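# Move the red open bin from shelf to table

## Task

Lift the red open-topped bin off the shelf and leave it standing upright on an empty area of the table, with all of its parts still inside. Every other bin must remain upright on the shelf with its own parts inside. The result only counts if it holds without the robot supporting it. Anything the robot is touching at the end must not drop more than about a fingernail's thickness once released, or the task fails. Nothing may be pushed or dropped off the table.

## Robot and tools

Robot: two FANUC CRX arms, left_arm and right_arm, each ending in a two-finger parallel gripper. In the scene frame the origin lies on the table surface midway between the arms, +z is up, +x points out across the table, and left_arm sits on the +y side (base near (-0.063, +0.496, 0)); right_arm's base is near (+0.064, -0.396, 0). The names left and right do not correspond to image sides. All positions are in metres and all quaternions are written w first (qw, qx, qy, qz).

Gripper geometry: the fingers extend along the gripper's +z axis and close along its x axis. The reported end_effector_position is the midpoint between the pads; fingertips extend 17.5 mm past it. Full opening is 50 mm. A flat block protrudes about 9 cm toward the gripper's -y side and rotates with it, so watch clearance there. Reported hand positions may be somewhat off, especially with the arm stretched out.

The 20-number row (used by both motion tools): a single flat list covering both arms, left first. Per arm: x, y, z, qw, qx, qy, qz, then gripper position, force_limit, speed. x, y, z, and the quaternion are an absolute target pose for that gripper in the scene frame, not an offset. The three gripper numbers each lie in [-1, 1]. position: +1 fully open, about -0.65 pads touching, -1 means close until blocked (use this to grip). force_limit maps -1/0/+1 to roughly 20/102/185 N per pad (actual may be ~17% more). speed maps -1/0/+1 to 20/85/150 mm/s of gap change. To leave an arm alone, repeat its last reported pose exactly and its previous three gripper numbers; a 0 is a real command, not a blank. Keep sending the same quaternion to preserve orientation, since reported ones drift.

execute_actions: argument actions is a list holding zero or one item. Empty list: just returns the state, with pictures. An action item has rows (1 to 15 rows of 20 numbers, one row per 1/30 s step, last row repeated if short) and optional steps (7 to 15, default 15). A wait item has only steps (up to 300), counted from the previous result, so your thinking time eats into it. Optional pictures: true adds camera images. A target more than 0.6 m from the arm's last reported position along any gripper axis is rejected and nothing is sent. Each step the controller limits the commanded pose to within 70 mm and 16 degrees of the measured pose, so far targets need several calls. The last 7 steps of each action run after the result is returned, while you compose your next reply.

move: argument target is one 20-number row; speed is the path top speed in m/s, 0.002 to 0.5 (default 0.25), with rotation capped at double that in rad/s. Both grippers travel straight toward their targets and finish together, in 0.5 to 10 s (cut off at 10 s). Gripper numbers are applied at the start. Paths ignore obstacles and the other arm; the hand may lag, wander or overshoot speed, especially near full extension. Its result adds a move: line giving the ending (done, off_target, moving, held, fault) plus any limits (paced = target clipped; held = steps blocked, after which the arm may jump quickly), and each gripper's remaining distance to target.

wait: seconds from 0 to 10; sends nothing new. zoom_image: camera (cam_high 672x504, cam_left_wrist 504x504, cam_right_wrist 504x504) and region [x0, y0, x1, y1] in pixels from the top-left, at most 504 by 504. read_manual: returns licence text only. finished_scene: pass the current scene number to end and grade it; irreversible.

Reading results: the state line gives each gripper's pose. object_status: 0 moving, 1 blocked while opening, 2 blocked while closing (a grip), 3 reached the requested opening or pads met (usually nothing held). Confirm a grip by seeing 2. position_measured is in counts; opening in mm ≈ (250 - counts) × 0.202. A new position value (change ≥ 0.01) is needed before changed force or speed take effect; to loosen a grip, open first. Fingers re-close by themselves if the grip slips, except after a grip at force_limit -1. A pose unreachable line and HELD marks mean the clearance check altered or dropped your command. Hand target shows where the controller is now steering. Flange force estimates external load including held weight; it is noisy. MOTOR HOT warns of overheating before brakes engage.

Cautions: the arms are stiff, so aiming even slightly beyond a firm contact can trigger a fault; torque at a joint's load limit (139 N m for the first three joints, 34.8 N m for the wrist joints, held weight included) or 150 N of external force stops that arm for 10 s. Approach contacts slowly. Do not let the arms collide or press each other. Avoid drops, slams, tipping the bin or spilling parts, disturbing neighbouring bins, and knocking anything off the table. Items may occasionally be tugged or nudged by outside disturbances. Before finishing, release the bin so it rests on its own on the table, level and stable.

Each tool is called by a JSON object that holds its "fn" and its "kwargs", one argument or row to a line.

## Session

{"fn": "execute_actions", "kwargs": {
  "actions": []
}}

Scene clock: 0.00 s of 6000.00 s.
left_arm: end_effector_position=(+0.3067, +0.7684, +0.1577) position_measured=3 object_status=3 end_effector_quat_wxyz=(+0.667, -0.548, -0.439, -0.248) | right_arm: end_effector_position=(+0.5861, -0.1371, +0.1740) position_measured=3 object_status=3 end_effector_quat_wxyz=(+0.090, +0.960, -0.155, +0.214)
Joint positions: left_arm=[ 0.183  0.64  -0.054 -1.364 -1.831  0.18 ] | right_arm=[ 1.116  0.167 -0.261  0.516 -1.145 -3.017]
Joint velocities: left_arm=[ 0.     0.001  0.     0.    -0.001  0.001] | right_arm=[ 0.    -0.    -0.    -0.001 -0.    -0.001]
Flange force (N, the push that the arm receives, along the gripper's own x y z axes): no reading
Hand target (left_arm): +0.307, +0.768, +0.158; +0.667, -0.548, -0.439, -0.248
Hand target (right_arm): +0.586, -0.137, +0.174; +0.090, +0.960, -0.155, +0.214

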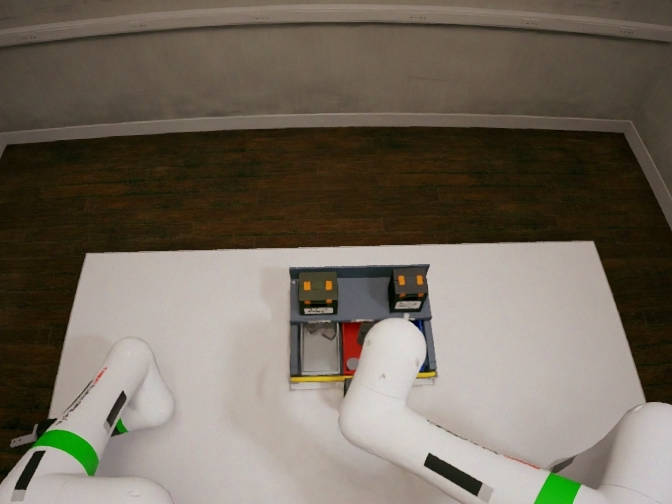

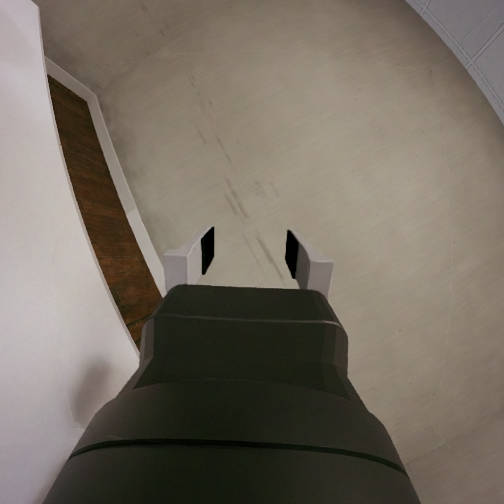

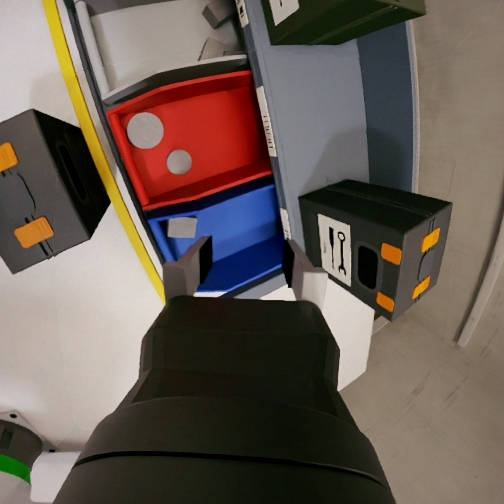

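{"fn": "move", "kwargs": {
  "target": [0.3067,0.7684,0.1577,0.667,-0.548,-0.439,-0.248,1,0,0,0.526,-0.145,0.10,-0.174,0.985,0.009,-0.002,0.3,-0.3,0],
  "speed": 0.25
}}

{"fn": "zoom_image", "kwargs": {
  "camera": "cam_right_wrist",
  "region": [170, 150, 330, 300]
}}

Scene clock: 2.67 s of 6000.00 s.
left_arm: end_effector_position=(+0.3067, +0.7684, +0.1577) position_measured=3 object_status=3 end_effector_quat_wxyz=(+0.667, -0.548, -0.439, -0.248) | right_arm: end_effector_position=(+0.5260, -0.1450, +0.0998) position_measured=107 object_status=3 end_effector_quat_wxyz=(-0.174, +0.985, +0.010, -0.002)
Joint positions: left_arm=[ 0.183  0.641 -0.054 -1.365 -1.831  0.181] | right_arm=[ 0.707  0.182 -0.166 -0.352 -1.082 -1.906]
Joint velocities: left_arm=[ 0.    -0.001 -0.     0.     0.001 -0.   ] | right_arm=[-0.     0.    -0.001 -0.001  0.    -0.001]
Flange force (N, the push that the arm receives, along the gripper's own x y z axes): left_arm=[1.3 5.5 -5.8] | right_arm=[-0.4 -0.8 4.3]
Hand target (left_arm): +0.307, +0.768, +0.158; +0.667, -0.548, -0.439, -0.248
Hand target (right_arm): +0.526, -0.145, +0.100; -0.174, +0.985, +0.010, -0.002
Off the commanded pose (left_arm): 0.000 m, 0 deg.
Off the commanded pose (right_arm): 0.000 m, 0 deg.
Kept back: nothing.
move: done

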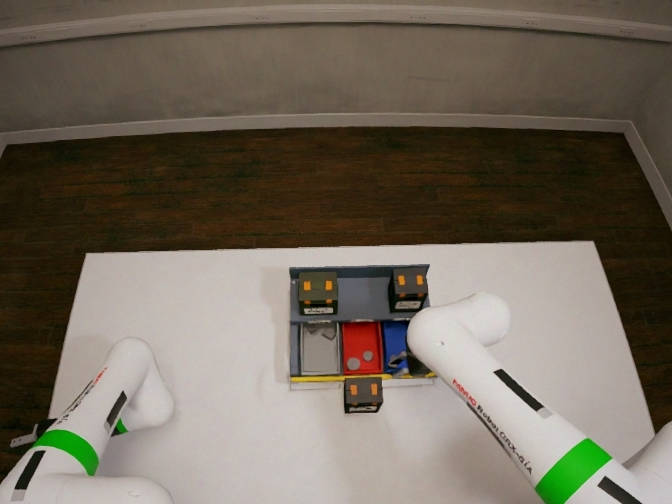

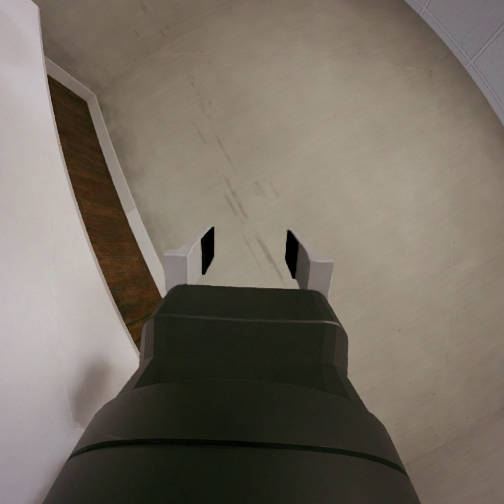

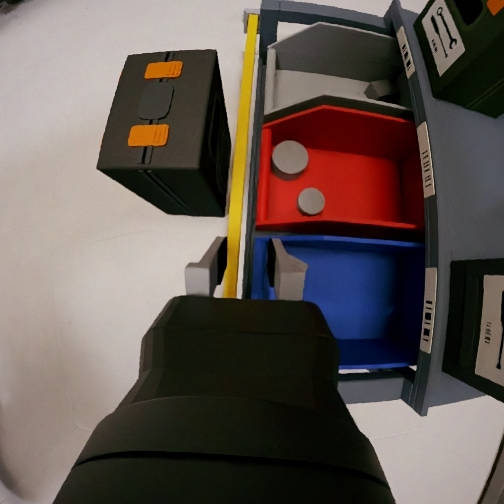

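Region (170, 150, 330, 300) of cam_right_wrist's 504x504 image, scaled by 3.150, with more detail than that image has; it fills the top 472 rows of this view, and the rest is white.

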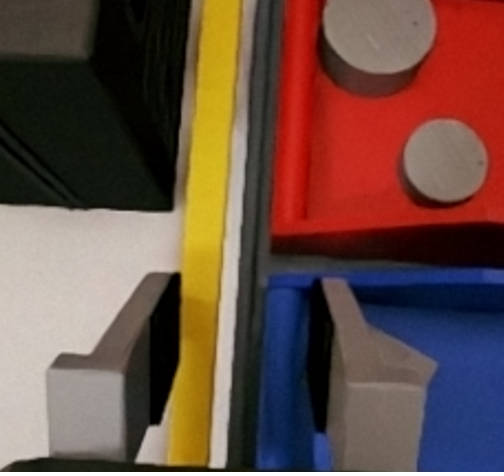

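{"fn": "move", "kwargs": {
  "target": [0.3067,0.7684,0.1577,0.667,-0.548,-0.439,-0.248,1,0,0,0.514,-0.15,0.088,-0.174,0.985,0.009,-0.002,0.0,-0.3,0],
  "speed": 0.04
}}

{"fn": "zoom_image", "kwargs": {
  "camera": "cam_right_wrist",
  "region": [170, 150, 330, 300]
}}

Scene clock: 3.77 s of 6000.00 s.
left_arm: end_effector_position=(+0.3067, +0.7684, +0.1577) position_measured=3 object_status=3 end_effector_quat_wxyz=(+0.667, -0.548, -0.439, -0.248) | right_arm: end_effector_position=(+0.5140, -0.1500, +0.0880) position_measured=152 object_status=3 end_effector_quat_wxyz=(-0.174, +0.985, +0.009, -0.002)
Joint positions: left_arm=[ 0.183  0.641 -0.055 -1.365 -1.831  0.181] | right_arm=[ 0.71   0.165 -0.215 -0.357 -1.051 -1.899]
Joint velocities: left_arm=[ 0.     0.    -0.    -0.001 -0.     0.001] | right_arm=[ 0.     0.    -0.     0.     0.     0.001]
Flange force (N, the push that the arm receives, along the gripper's own x y z axes): left_arm=[0.5 4.2 -2.9] | right_arm=[-1.4 -2.2 5.7]
Hand target (left_arm): +0.307, +0.768, +0.158; +0.667, -0.548, -0.439, -0.248
Hand target (right_arm): +0.514, -0.150, +0.088; -0.174, +0.985, +0.009, -0.002
Off the commanded pose (left_arm): 0.000 m, 0 deg.
Off the commanded pose (right_arm): 0.000 m, 0 deg.
Kept back: nothing.
move: done

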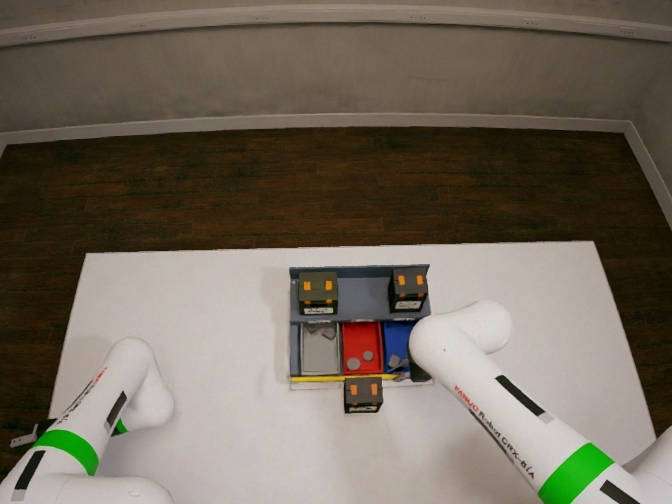

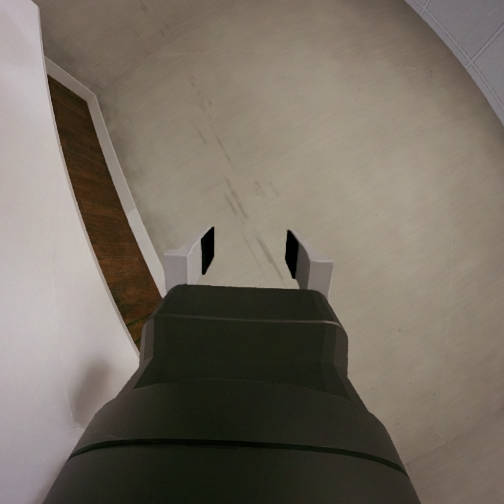

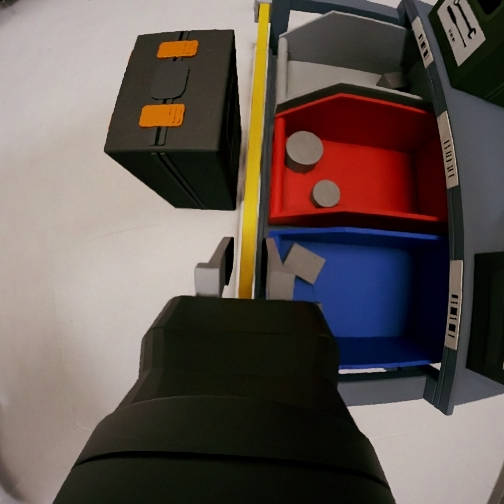

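Region (170, 150, 330, 300) of cam_right_wrist's 504x504 image, scaled by 3.150, with more detail than that image has; it fills the top 472 rows of this view, and the rest is white.

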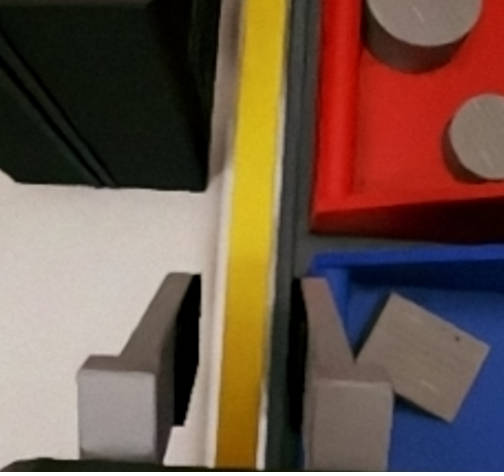

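{"fn": "move", "kwargs": {
  "target": [0.3067,0.7684,0.1577,0.667,-0.548,-0.439,-0.248,1,0,0,0.5135,-0.15,0.066,-0.174,0.985,0.005,-0.001,-0.1,-0.3,0],
  "speed": 0.03
}}

{"fn": "move", "kwargs": {
  "target": [0.3067,0.7684,0.1577,0.667,-0.548,-0.439,-0.248,1,0,0,0.5135,-0.15,0.066,-0.174,0.985,0.005,-0.001,-1,-0.3,-0.5]
}}

{"fn": "move", "kwargs": {
  "target": [0.3067,0.7684,0.1577,0.667,-0.548,-0.439,-0.248,1,0,0,0.5125,-0.15,0.11,-0.174,0.985,0.005,-0.001,-1,-0.3,-0.5],
  "speed": 0.05
}}

Scene clock: 5.27 s of 6000.00 s.
left_arm: end_effector_position=(+0.3067, +0.7684, +0.1577) position_measured=3 object_status=3 end_effector_quat_wxyz=(+0.667, -0.548, -0.439, -0.248) | right_arm: end_effector_position=(+0.5135, -0.1500, +0.0660) position_measured=167 object_status=3 end_effector_quat_wxyz=(-0.174, +0.985, +0.005, -0.001)
Joint positions: left_arm=[ 0.183  0.641 -0.055 -1.365 -1.831  0.181] | right_arm=[ 0.711  0.189 -0.242 -0.367 -1.    -1.886]
Joint velocities: left_arm=[-0. -0.  0. -0. -0.  0.] | right_arm=[ 0.     0.     0.     0.001 -0.003  0.   ]
Flange force (N, the push that the arm receives, along the gripper's own x y z axes): left_arm=[2.2 6.3 -2.3] | right_arm=[-2.1 -1.3 5.3]
Hand target (left_arm): +0.307, +0.768, +0.158; +0.667, -0.548, -0.439, -0.248
Hand target (right_arm): +0.514, -0.150, +0.066; -0.174, +0.985, +0.005, -0.001
Off the commanded pose (left_arm): 0.000 m, 0 deg.
Off the commanded pose (right_arm): 0.000 m, 0 deg.
Kept back: nothing.
move: done

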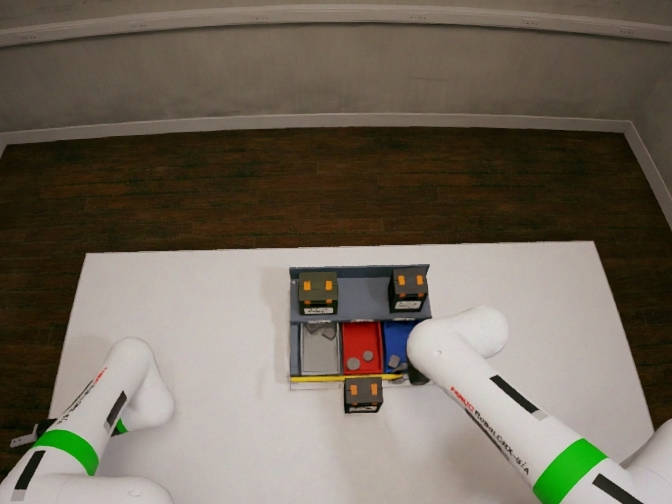

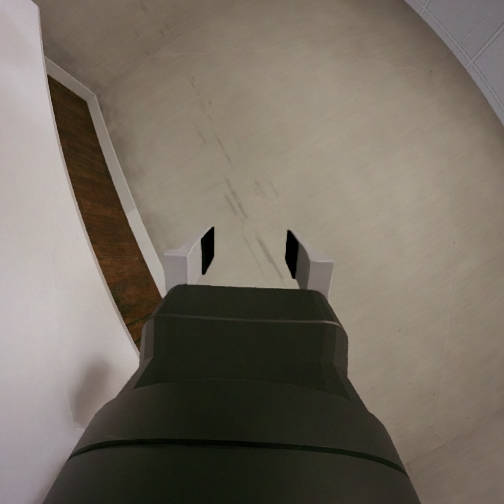

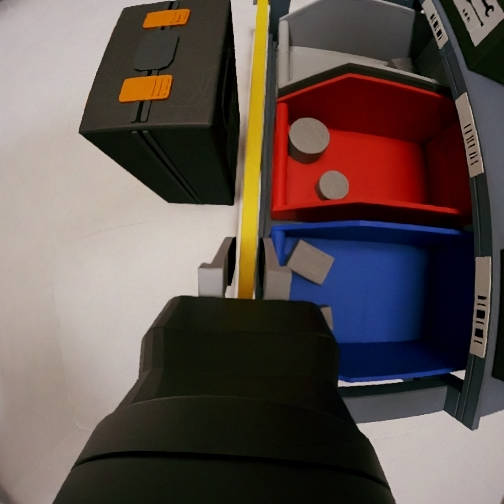

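Scene clock: 5.97 s of 6000.00 s.
left_arm: end_effector_position=(+0.3067, +0.7684, +0.1577) position_measured=3 object_status=3 end_effector_quat_wxyz=(+0.667, -0.548, -0.439, -0.248) | right_arm: end_effector_position=(+0.5135, -0.1500, +0.0660) position_measured=205 object_status=2 end_effector_quat_wxyz=(-0.174, +0.985, +0.005, -0.001)
Joint positions: left_arm=[ 0.183  0.641 -0.055 -1.365 -1.831  0.181] | right_arm=[ 0.711  0.189 -0.242 -0.367 -1.    -1.886]
Joint velocities: left_arm=[-0.    -0.    -0.     0.     0.002  0.001] | right_arm=[-0.001 -0.001 -0.001 -0.001 -0.001 -0.001]
Flange force (N, the push that the arm receives, along the gripper's own x y z axes): left_arm=[1.7 0.0 -0.5] | right_arm=[0.6 -1.3 6.8]
Hand target (left_arm): +0.307, +0.768, +0.158; +0.667, -0.548, -0.439, -0.248
Hand target (right_arm): +0.513, -0.150, +0.066; -0.174, +0.985, +0.005, -0.001
Off the commanded pose (left_arm): 0.000 m, 0 deg.
Off the commanded pose (right_arm): 0.000 m, 0 deg.
Kept back: nothing.
move: done

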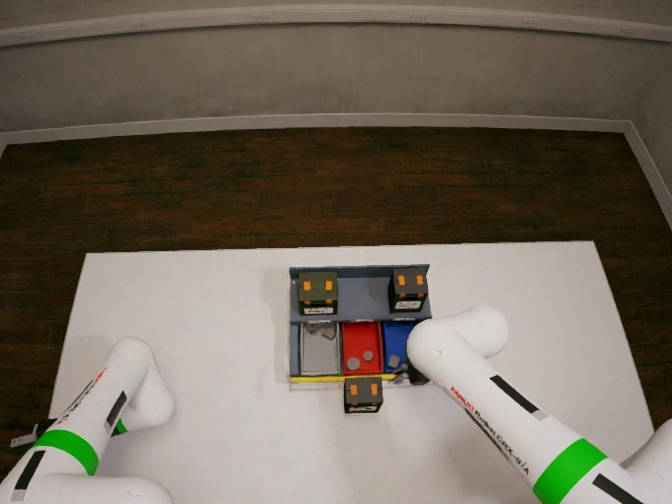

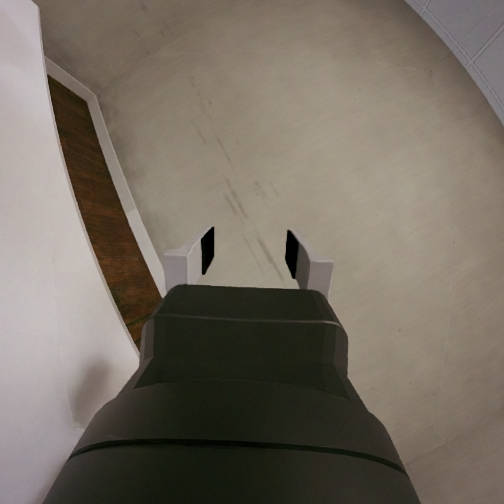

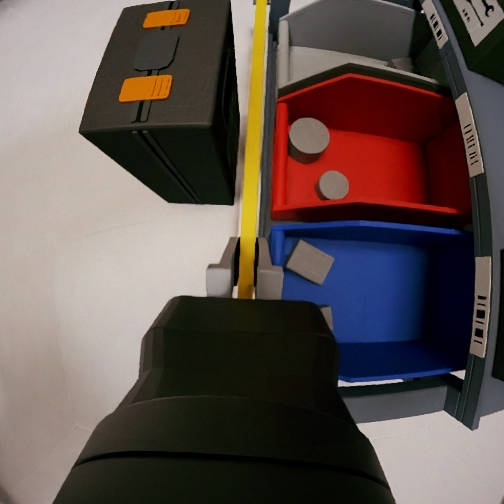

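Scene clock: 7.13 s of 6000.00 s.
left_arm: end_effector_position=(+0.3067, +0.7684, +0.1577) position_measured=3 object_status=3 end_effector_quat_wxyz=(+0.667, -0.548, -0.439, -0.248) | right_arm: end_effector_position=(+0.5124, -0.1501, +0.1101) position_measured=205 object_status=2 end_effector_quat_wxyz=(-0.174, +0.985, +0.005, -0.001)
Joint positions: left_arm=[ 0.183  0.641 -0.055 -1.365 -1.831  0.181] | right_arm=[ 0.714  0.133 -0.198 -0.346 -1.093 -1.93 ]
Joint velocities: left_arm=[-0.    -0.001 -0.     0.     0.    -0.   ] | right_arm=[-0.     0.    -0.    -0.     0.001  0.001]
Flange force (N, the push that the arm receives, along the gripper's own x y z axes): left_arm=[1.5 1.5 -1.3] | right_arm=[-2.6 -0.3 7.7]
Hand target (left_arm): +0.307, +0.768, +0.158; +0.667, -0.548, -0.439, -0.248
Hand target (right_arm): +0.512, -0.150, +0.110; -0.174, +0.985, +0.005, -0.001
Off the commanded pose (left_arm): 0.000 m, 0 deg.
Off the commanded pose (right_arm): 0.000 m, 0 deg.
Kept back: nothing.
move: done

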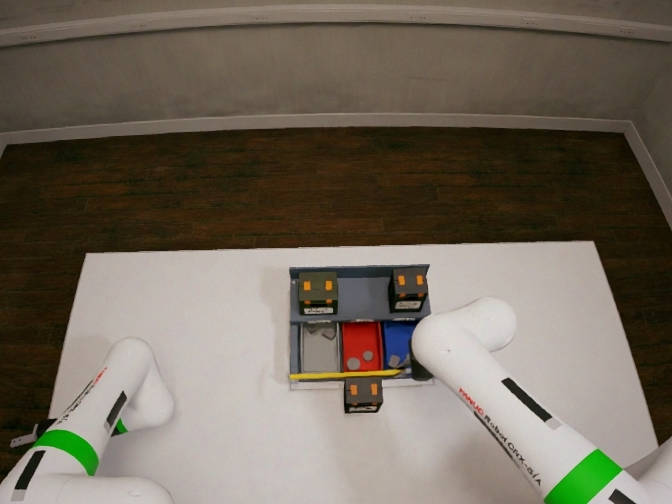

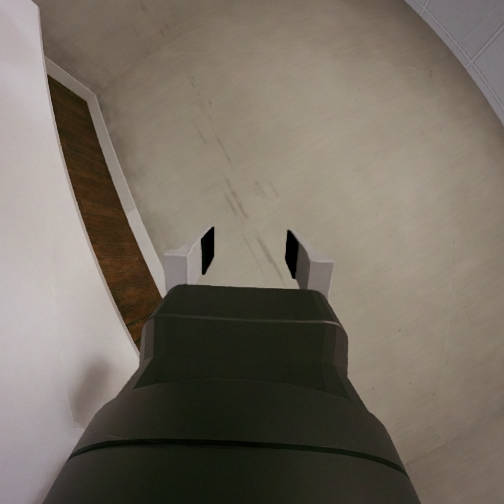

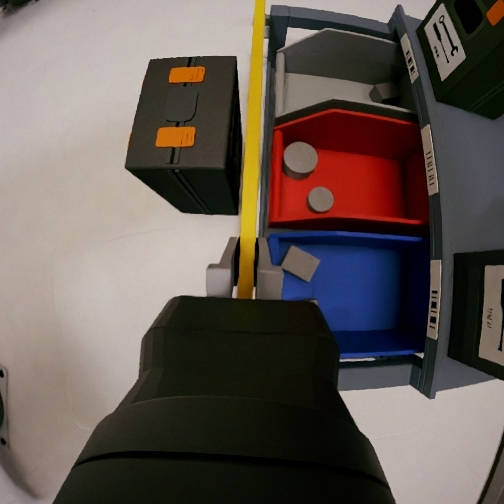

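{"fn": "move", "kwargs": {
  "target": [0.3067,0.7684,0.1577,0.667,-0.548,-0.439,-0.248,1,0,0,0.525,-0.57,0.11,-0.174,0.985,0.005,-0.001,-1,-0.3,-0.5],
  "speed": 0.25
}}

{"fn": "move", "kwargs": {
  "target": [0.3067,0.7684,0.1577,0.667,-0.548,-0.439,-0.248,1,0,0,0.525,-0.57,0.030,-0.174,0.985,0.005,-0.001,-1,-0.3,-0.5],
  "speed": 0.1
}}

{"fn": "move", "kwargs": {
  "target": [0.3067,0.7684,0.1577,0.667,-0.548,-0.439,-0.248,1,0,0,0.525,-0.57,0.025,-0.163,0.986,0.005,-0.001,-1,-0.3,-0.5],
  "speed": 0.012
}}

Scene clock: 9.63 s of 6000.00 s.
left_arm: end_effector_position=(+0.3067, +0.7684, +0.1577) position_measured=3 object_status=3 end_effector_quat_wxyz=(+0.667, -0.548, -0.439, -0.248) | right_arm: end_effector_position=(+0.5244, -0.5707, +0.1099) position_measured=205 object_status=2 end_effector_quat_wxyz=(-0.174, +0.985, +0.005, -0.001)
Joint positions: left_arm=[ 0.183  0.641 -0.055 -1.365 -1.831  0.181] | right_arm=[-0.162  0.353  0.069 -0.327 -1.43  -1.123]
Joint velocities: left_arm=[-0.     0.     0.    -0.     0.001 -0.001] | right_arm=[ 0.     0.001  0.001  0.001  0.001 -0.   ]
Flange force (N, the push that the arm receives, along the gripper's own x y z axes): left_arm=[1.2 6.3 -2.8] | right_arm=[-0.3 0.8 7.6]
Hand target (left_arm): +0.307, +0.768, +0.158; +0.667, -0.548, -0.439, -0.248
Hand target (right_arm): +0.524, -0.571, +0.110; -0.174, +0.985, +0.005, -0.001
Off the commanded pose (left_arm): 0.000 m, 0 deg.
Off the commanded pose (right_arm): 0.001 m, 0 deg.
Kept back: nothing.
move: done

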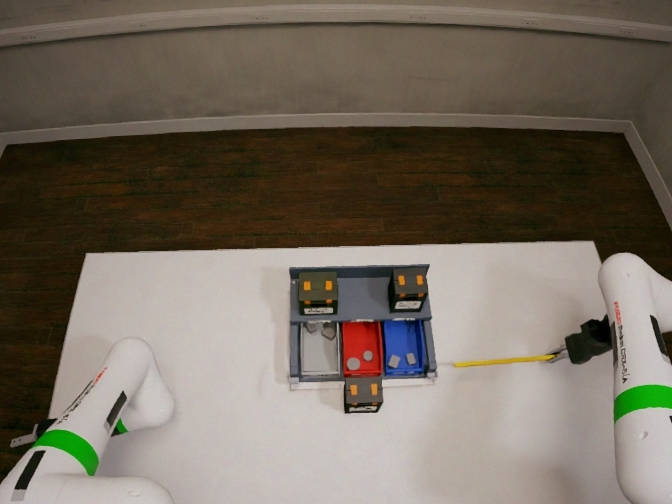

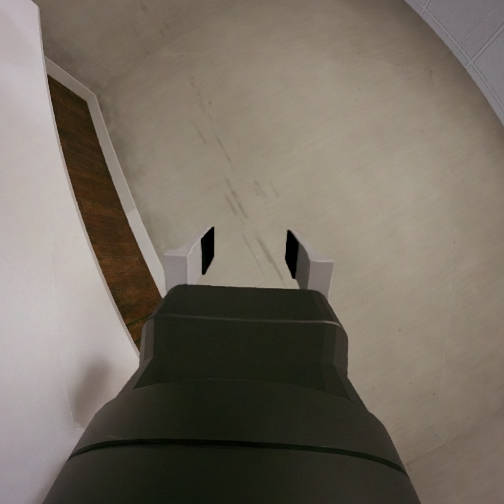

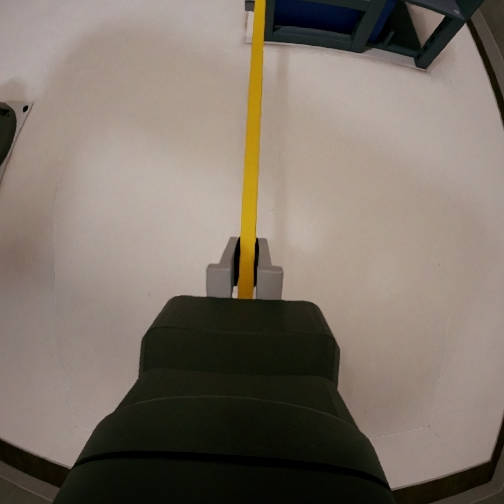

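Scene clock: 10.73 s of 6000.00 s.
left_arm: end_effector_position=(+0.3067, +0.7684, +0.1577) position_measured=3 object_status=3 end_effector_quat_wxyz=(+0.667, -0.548, -0.439, -0.248) | right_arm: end_effector_position=(+0.5251, -0.5700, +0.0299) position_measured=205 object_status=2 end_effector_quat_wxyz=(-0.174, +0.985, +0.005, -0.001)
Joint positions: left_arm=[ 0.183  0.641 -0.055 -1.365 -1.831  0.181] | right_arm=[-0.161  0.441 -0.01  -0.34  -1.271 -1.066]
Joint velocities: left_arm=[-0.  0. -0. -0.  0. -0.] | right_arm=[-0.    -0.     0.001 -0.002  0.001  0.   ]
Flange force (N, the push that the arm receives, along the gripper's own x y z axes): left_arm=[-0.6 2.8 -2.6] | right_arm=[2.3 0.9 5.2]
Hand target (left_arm): +0.307, +0.768, +0.158; +0.667, -0.548, -0.439, -0.248
Hand target (right_arm): +0.525, -0.570, +0.030; -0.174, +0.985, +0.005, -0.001
Off the commanded pose (left_arm): 0.000 m, 0 deg.
Off the commanded pose (right_arm): 0.000 m, 0 deg.
Kept back: nothing.
move: done

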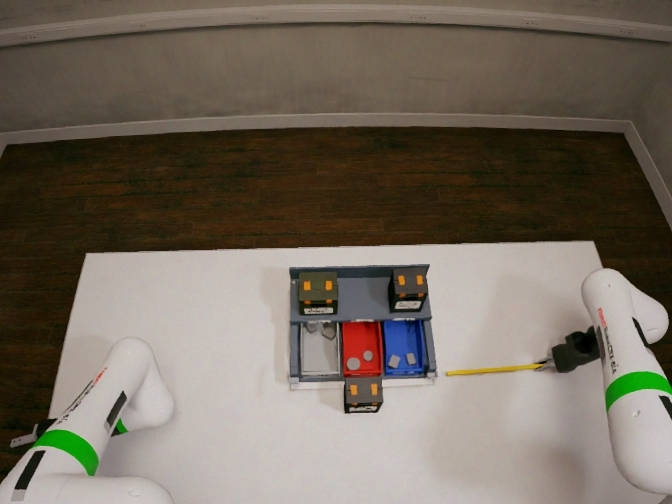

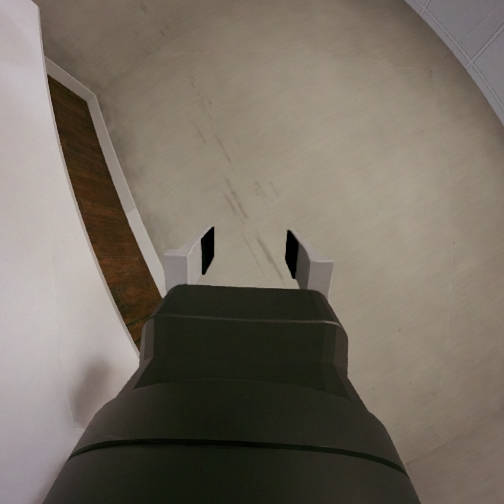

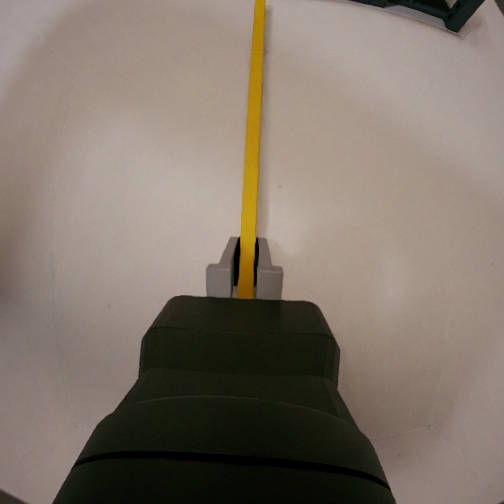

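Scene clock: 11.87 s of 6000.00 s.
left_arm: end_effector_position=(+0.3067, +0.7684, +0.1577) position_measured=3 object_status=3 end_effector_quat_wxyz=(+0.667, -0.548, -0.439, -0.248) | right_arm: end_effector_position=(+0.5250, -0.5700, +0.0250) position_measured=205 object_status=2 end_effector_quat_wxyz=(-0.163, +0.987, +0.005, -0.001)
Joint positions: left_arm=[ 0.183  0.641 -0.055 -1.365 -1.831  0.181] | right_arm=[-0.149  0.436 -0.028 -0.323 -1.245 -1.08 ]
Joint velocities: left_arm=[-0.     0.     0.    -0.     0.    -0.001] | right_arm=[-0.     0.     0.    -0.001  0.    -0.001]
Flange force (N, the push that the arm receives, along the gripper's own x y z axes): left_arm=[1.7 4.0 -2.1] | right_arm=[2.0 0.8 7.4]
Hand target (left_arm): +0.307, +0.768, +0.158; +0.667, -0.548, -0.439, -0.248
Hand target (right_arm): +0.525, -0.570, +0.025; -0.163, +0.987, +0.005, -0.001
Off the commanded pose (left_arm): 0.000 m, 0 deg.
Off the commanded pose (right_arm): 0.000 m, 0 deg.
Kept back: nothing.
move: done

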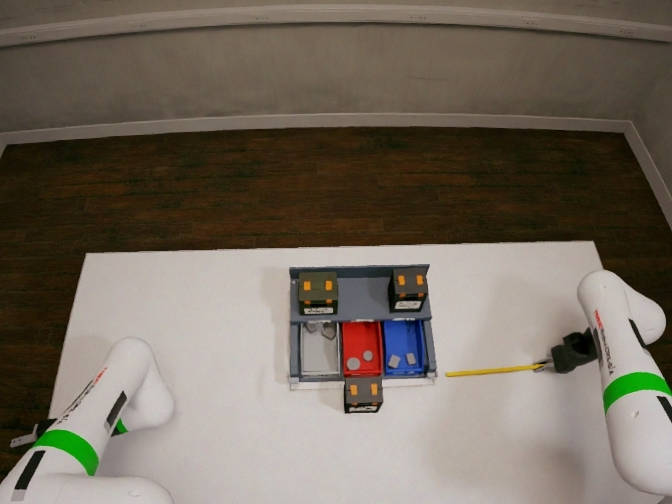

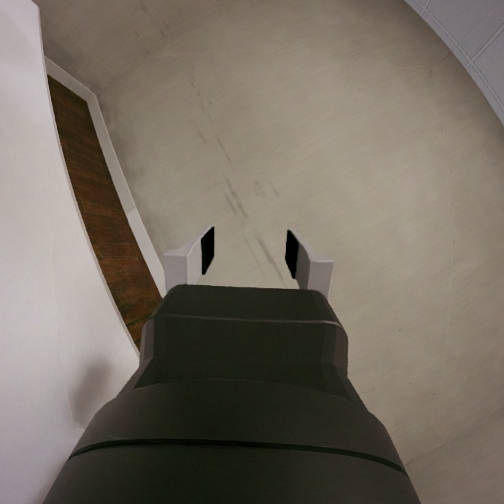

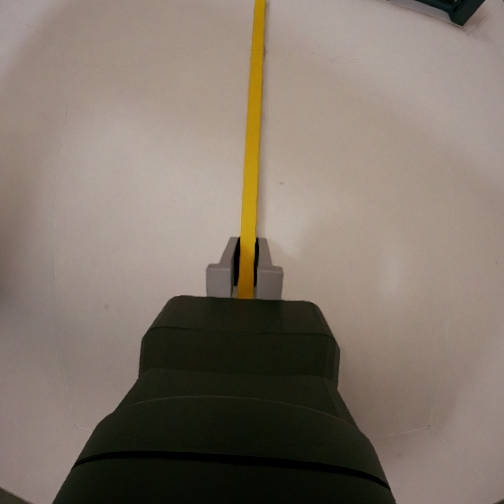

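{"fn": "move", "kwargs": {
  "target": [0.3067,0.7684,0.1577,0.667,-0.548,-0.439,-0.248,1,0,0,0.525,-0.57,0.024,-0.163,0.986,0.005,-0.001,0.2,-0.3,-0.5],
  "speed": 0.01
}}

{"fn": "move", "kwargs": {
  "target": [0.3067,0.7684,0.1577,0.667,-0.548,-0.439,-0.248,1,0,0,0.522,-0.56,0.05,-0.174,0.985,0.005,-0.001,0.2,-0.3,-0.5],
  "speed": 0.1
}}

{"fn": "move", "kwargs": {
  "target": [0.3067,0.7684,0.1577,0.667,-0.548,-0.439,-0.248,1,0,0,0.455,-0.33,0.05,-0.174,0.985,0.005,-0.001,0.2,-0.3,-0.5],
  "speed": 0.3
}}

{"fn": "move", "kwargs": {
  "target": [0.3067,0.7684,0.1577,0.667,-0.548,-0.439,-0.248,1,0,0,0.462,-0.15,0.048,-0.174,0.985,0.005,-0.001,0.2,-0.3,-0.5],
  "speed": 0.25
}}

Scene clock: 13.23 s of 6000.00 s.
left_arm: end_effector_position=(+0.3067, +0.7684, +0.1577) position_measured=3 object_status=3 end_effector_quat_wxyz=(+0.667, -0.548, -0.439, -0.248) | right_arm: end_effector_position=(+0.5250, -0.5701, +0.0240) position_measured=123 object_status=3 end_effector_quat_wxyz=(-0.163, +0.987, +0.005, -0.001)
Joint positions: left_arm=[ 0.183  0.641 -0.055 -1.365 -1.831  0.181] | right_arm=[-0.149  0.437 -0.029 -0.323 -1.243 -1.079]
Joint velocities: left_arm=[ 0.    -0.001 -0.    -0.    -0.     0.001] | right_arm=[ 0.001  0.     0.    -0.     0.    -0.   ]
Flange force (N, the push that the arm receives, along the gripper's own x y z axes): left_arm=[3.2 6.0 -4.7] | right_arm=[1.4 0.2 4.0]
Hand target (left_arm): +0.307, +0.768, +0.158; +0.667, -0.548, -0.439, -0.248
Hand target (right_arm): +0.525, -0.570, +0.024; -0.163, +0.987, +0.005, -0.001
Off the commanded pose (left_arm): 0.000 m, 0 deg.
Off the commanded pose (right_arm): 0.000 m, 0 deg.
Kept back: nothing.
move: done

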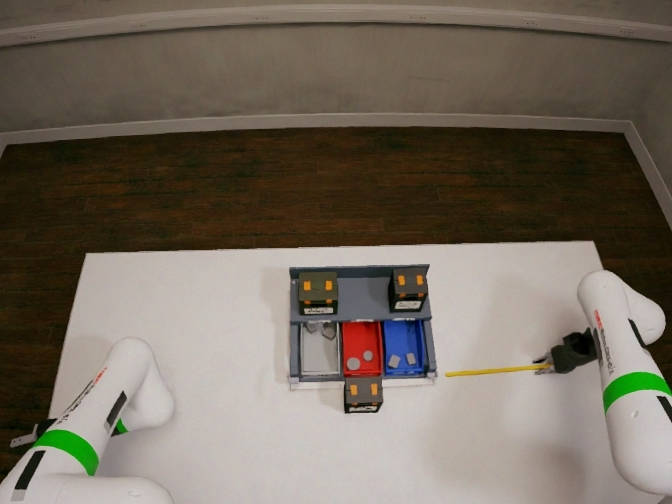

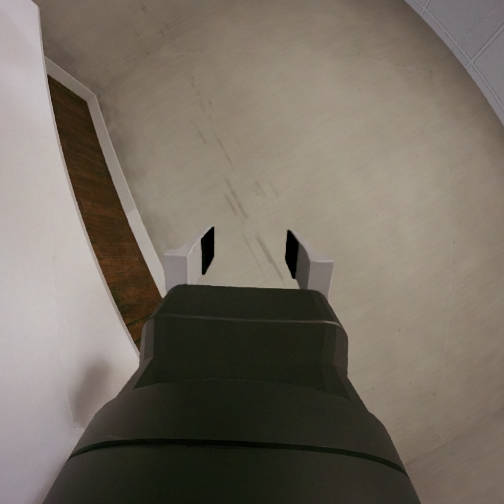

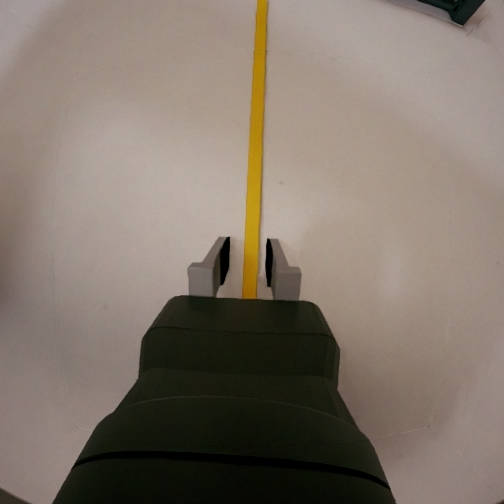

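Scene clock: 13.93 s of 6000.00 s.
left_arm: end_effector_position=(+0.3067, +0.7684, +0.1577) position_measured=3 object_status=3 end_effector_quat_wxyz=(+0.667, -0.548, -0.439, -0.248) | right_arm: end_effector_position=(+0.5220, -0.5600, +0.0500) position_measured=123 object_status=3 end_effector_quat_wxyz=(-0.174, +0.985, +0.005, -0.001)
Joint positions: left_arm=[ 0.183  0.641 -0.055 -1.365 -1.831  0.181] | right_arm=[-0.146  0.398 -0.018 -0.339 -1.299 -1.092]
Joint velocities: left_arm=[ 0.     0.     0.    -0.    -0.001  0.001] | right_arm=[-0.    -0.    -0.     0.001 -0.    -0.001]
Flange force (N, the push that the arm receives, along the gripper's own x y z axes): left_arm=[1.8 0.1 -0.4] | right_arm=[-0.3 -1.1 4.2]
Hand target (left_arm): +0.307, +0.768, +0.158; +0.667, -0.548, -0.439, -0.248
Hand target (right_arm): +0.522, -0.560, +0.050; -0.174, +0.985, +0.005, -0.001
Off the commanded pose (left_arm): 0.000 m, 0 deg.
Off the commanded pose (right_arm): 0.000 m, 0 deg.
Kept back: nothing.
move: done

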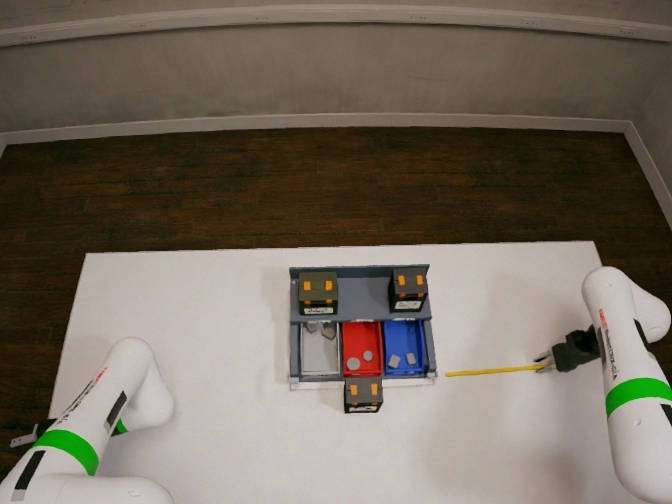

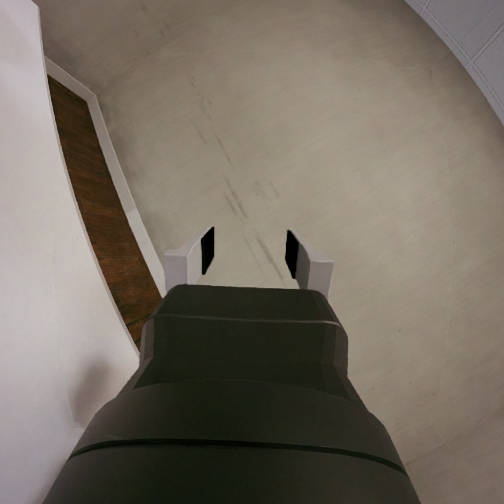

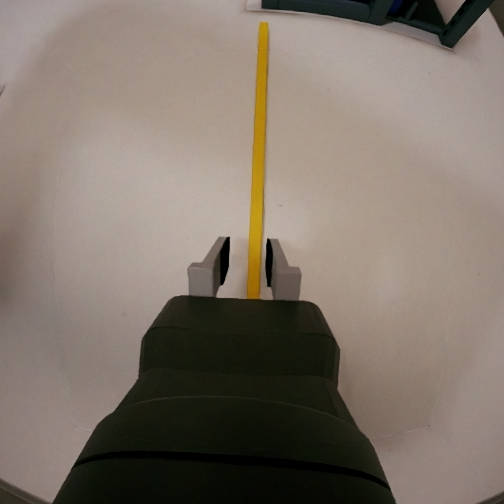

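Scene clock: 15.17 s of 6000.00 s.
left_arm: end_effector_position=(+0.3067, +0.7684, +0.1577) position_measured=3 object_status=3 end_effector_quat_wxyz=(+0.667, -0.548, -0.439, -0.248) | right_arm: end_effector_position=(+0.4554, -0.3295, +0.0501) position_measured=123 object_status=3 end_effector_quat_wxyz=(-0.174, +0.985, +0.005, -0.001)
Joint positions: left_arm=[ 0.183  0.641 -0.055 -1.365 -1.831  0.181] | right_arm=[ 0.337  0.057 -0.427 -0.397 -1.077 -1.502]
Joint velocities: left_arm=[-0.    -0.    -0.    -0.    -0.001 -0.001] | right_arm=[ 0.001 -0.    -0.    -0.002 -0.002 -0.   ]
Flange force (N, the push that the arm receives, along the gripper's own x y z axes): left_arm=[1.2 -1.6 0.6] | right_arm=[2.0 -1.3 6.6]
Hand target (left_arm): +0.307, +0.768, +0.158; +0.667, -0.548, -0.439, -0.248
Hand target (right_arm): +0.455, -0.330, +0.050; -0.174, +0.985, +0.005, -0.001
Off the commanded pose (left_arm): 0.000 m, 0 deg.
Off the commanded pose (right_arm): 0.001 m, 0 deg.
Kept back: nothing.
move: done

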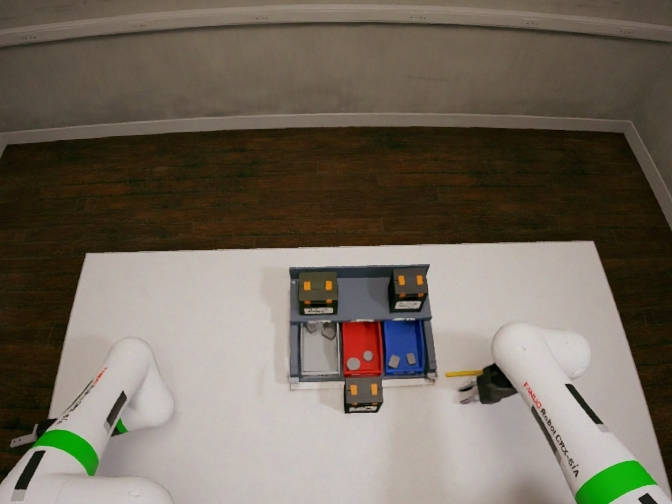

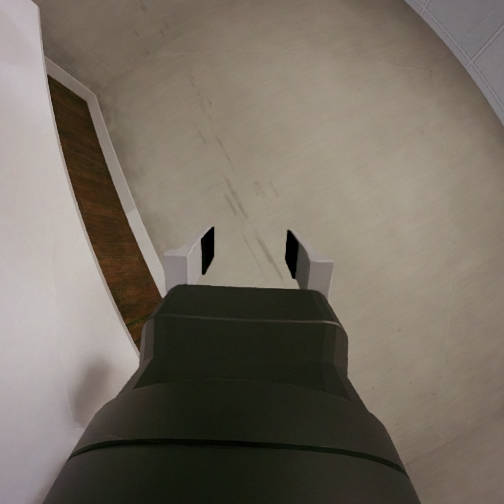

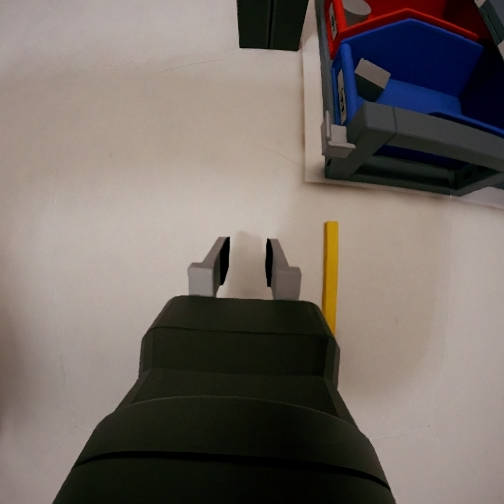

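Scene clock: 16.30 s of 6000.00 s.
left_arm: end_effector_position=(+0.3067, +0.7684, +0.1577) position_measured=3 object_status=3 end_effector_quat_wxyz=(+0.667, -0.548, -0.439, -0.248) | right_arm: end_effector_position=(+0.4621, -0.1497, +0.0480) position_measured=123 object_status=3 end_effector_quat_wxyz=(-0.174, +0.985, +0.005, -0.001)
Joint positions: left_arm=[ 0.183  0.641 -0.055 -1.365 -1.831  0.181] | right_arm=[ 0.773  0.098 -0.395 -0.374 -0.922 -1.922]
Joint velocities: left_arm=[-0. -0.  0.  0. -0. -0.] | right_arm=[ 0.001  0.001 -0.     0.001  0.001  0.001]
Flange force (N, the push that the arm receives, along the gripper's own x y z axes): left_arm=[0.7 6.5 -3.4] | right_arm=[-2.1 -1.7 5.2]
Hand target (left_arm): +0.307, +0.768, +0.158; +0.667, -0.548, -0.439, -0.248
Hand target (right_arm): +0.462, -0.150, +0.048; -0.174, +0.985, +0.005, -0.001
Off the commanded pose (left_arm): 0.000 m, 0 deg.
Off the commanded pose (right_arm): 0.000 m, 0 deg.
Kept back: nothing.
move: done

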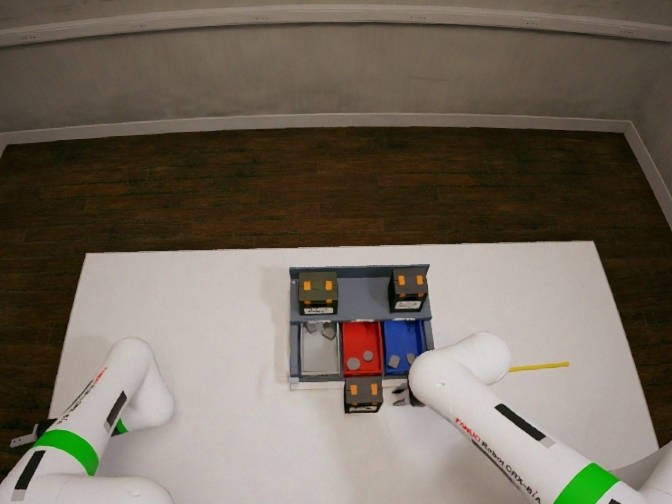

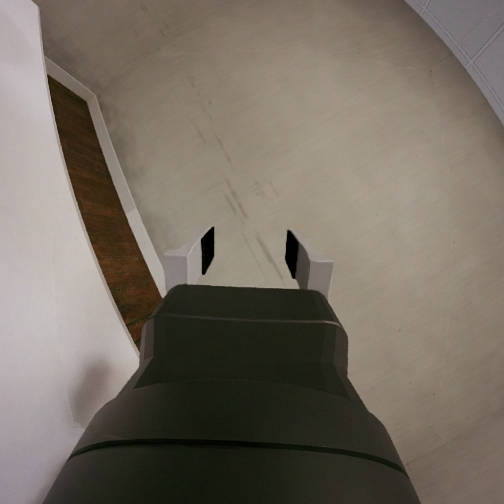

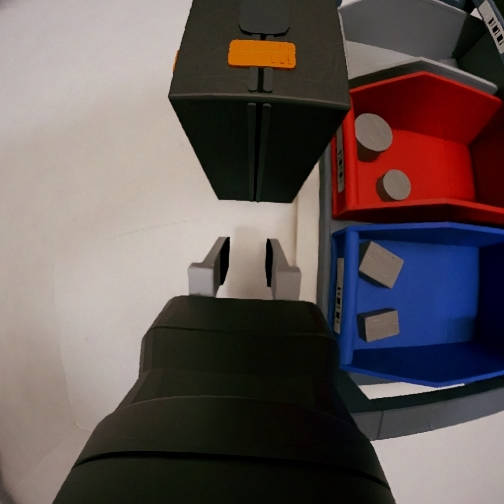

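{"fn": "move", "kwargs": {
  "target": [0.3067,0.7684,0.1577,0.667,-0.548,-0.439,-0.248,1,0,0,0.465,-0.105,0.045,-0.174,0.985,0.005,-0.001,0.2,-0.3,-0.5],
  "speed": 0.025
}}

Scene clock: 18.57 s of 6000.00 s.
left_arm: end_effector_position=(+0.3067, +0.7684, +0.1577) position_measured=3 object_status=3 end_effector_quat_wxyz=(+0.667, -0.548, -0.439, -0.248) | right_arm: end_effector_position=(+0.4650, -0.1049, +0.0450) position_measured=123 object_status=3 end_effector_quat_wxyz=(-0.174, +0.985, +0.005, -0.001)
Joint positions: left_arm=[ 0.183  0.641 -0.055 -1.365 -1.831  0.181] | right_arm=[ 0.861  0.143 -0.357 -0.361 -0.889 -2.011]
Joint velocities: left_arm=[-0.     0.    -0.    -0.    -0.     0.001] | right_arm=[ 0.    -0.    -0.     0.     0.    -0.001]
Flange force (N, the push that the arm receives, along the gripper's own x y z axes): left_arm=[0.2 2.9 -0.2] | right_arm=[-3.4 0.7 3.2]
Hand target (left_arm): +0.307, +0.768, +0.158; +0.667, -0.548, -0.439, -0.248
Hand target (right_arm): +0.465, -0.105, +0.045; -0.174, +0.985, +0.005, -0.001
Off the commanded pose (left_arm): 0.000 m, 0 deg.
Off the commanded pose (right_arm): 0.000 m, 0 deg.
Kept back: nothing.
move: done

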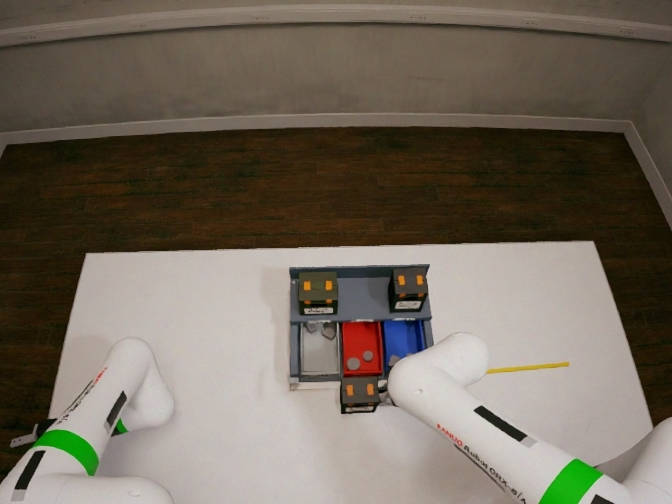

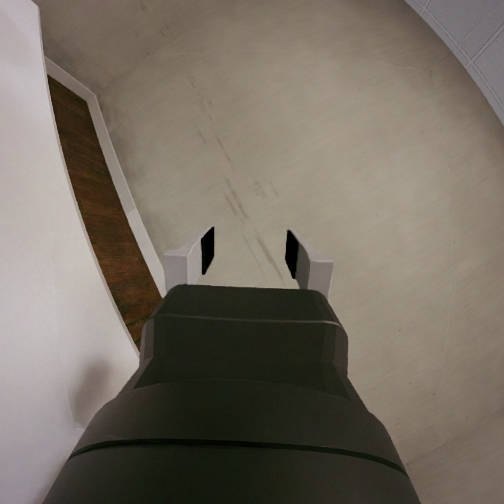

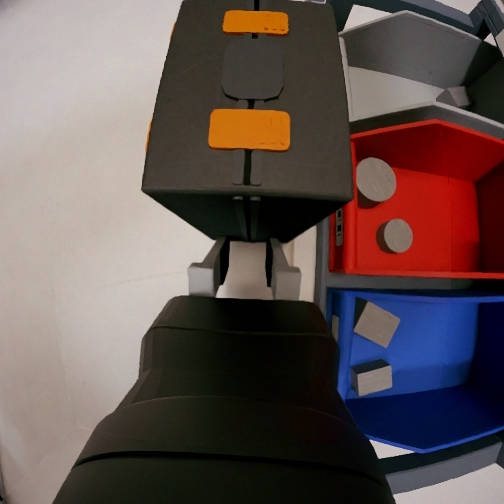

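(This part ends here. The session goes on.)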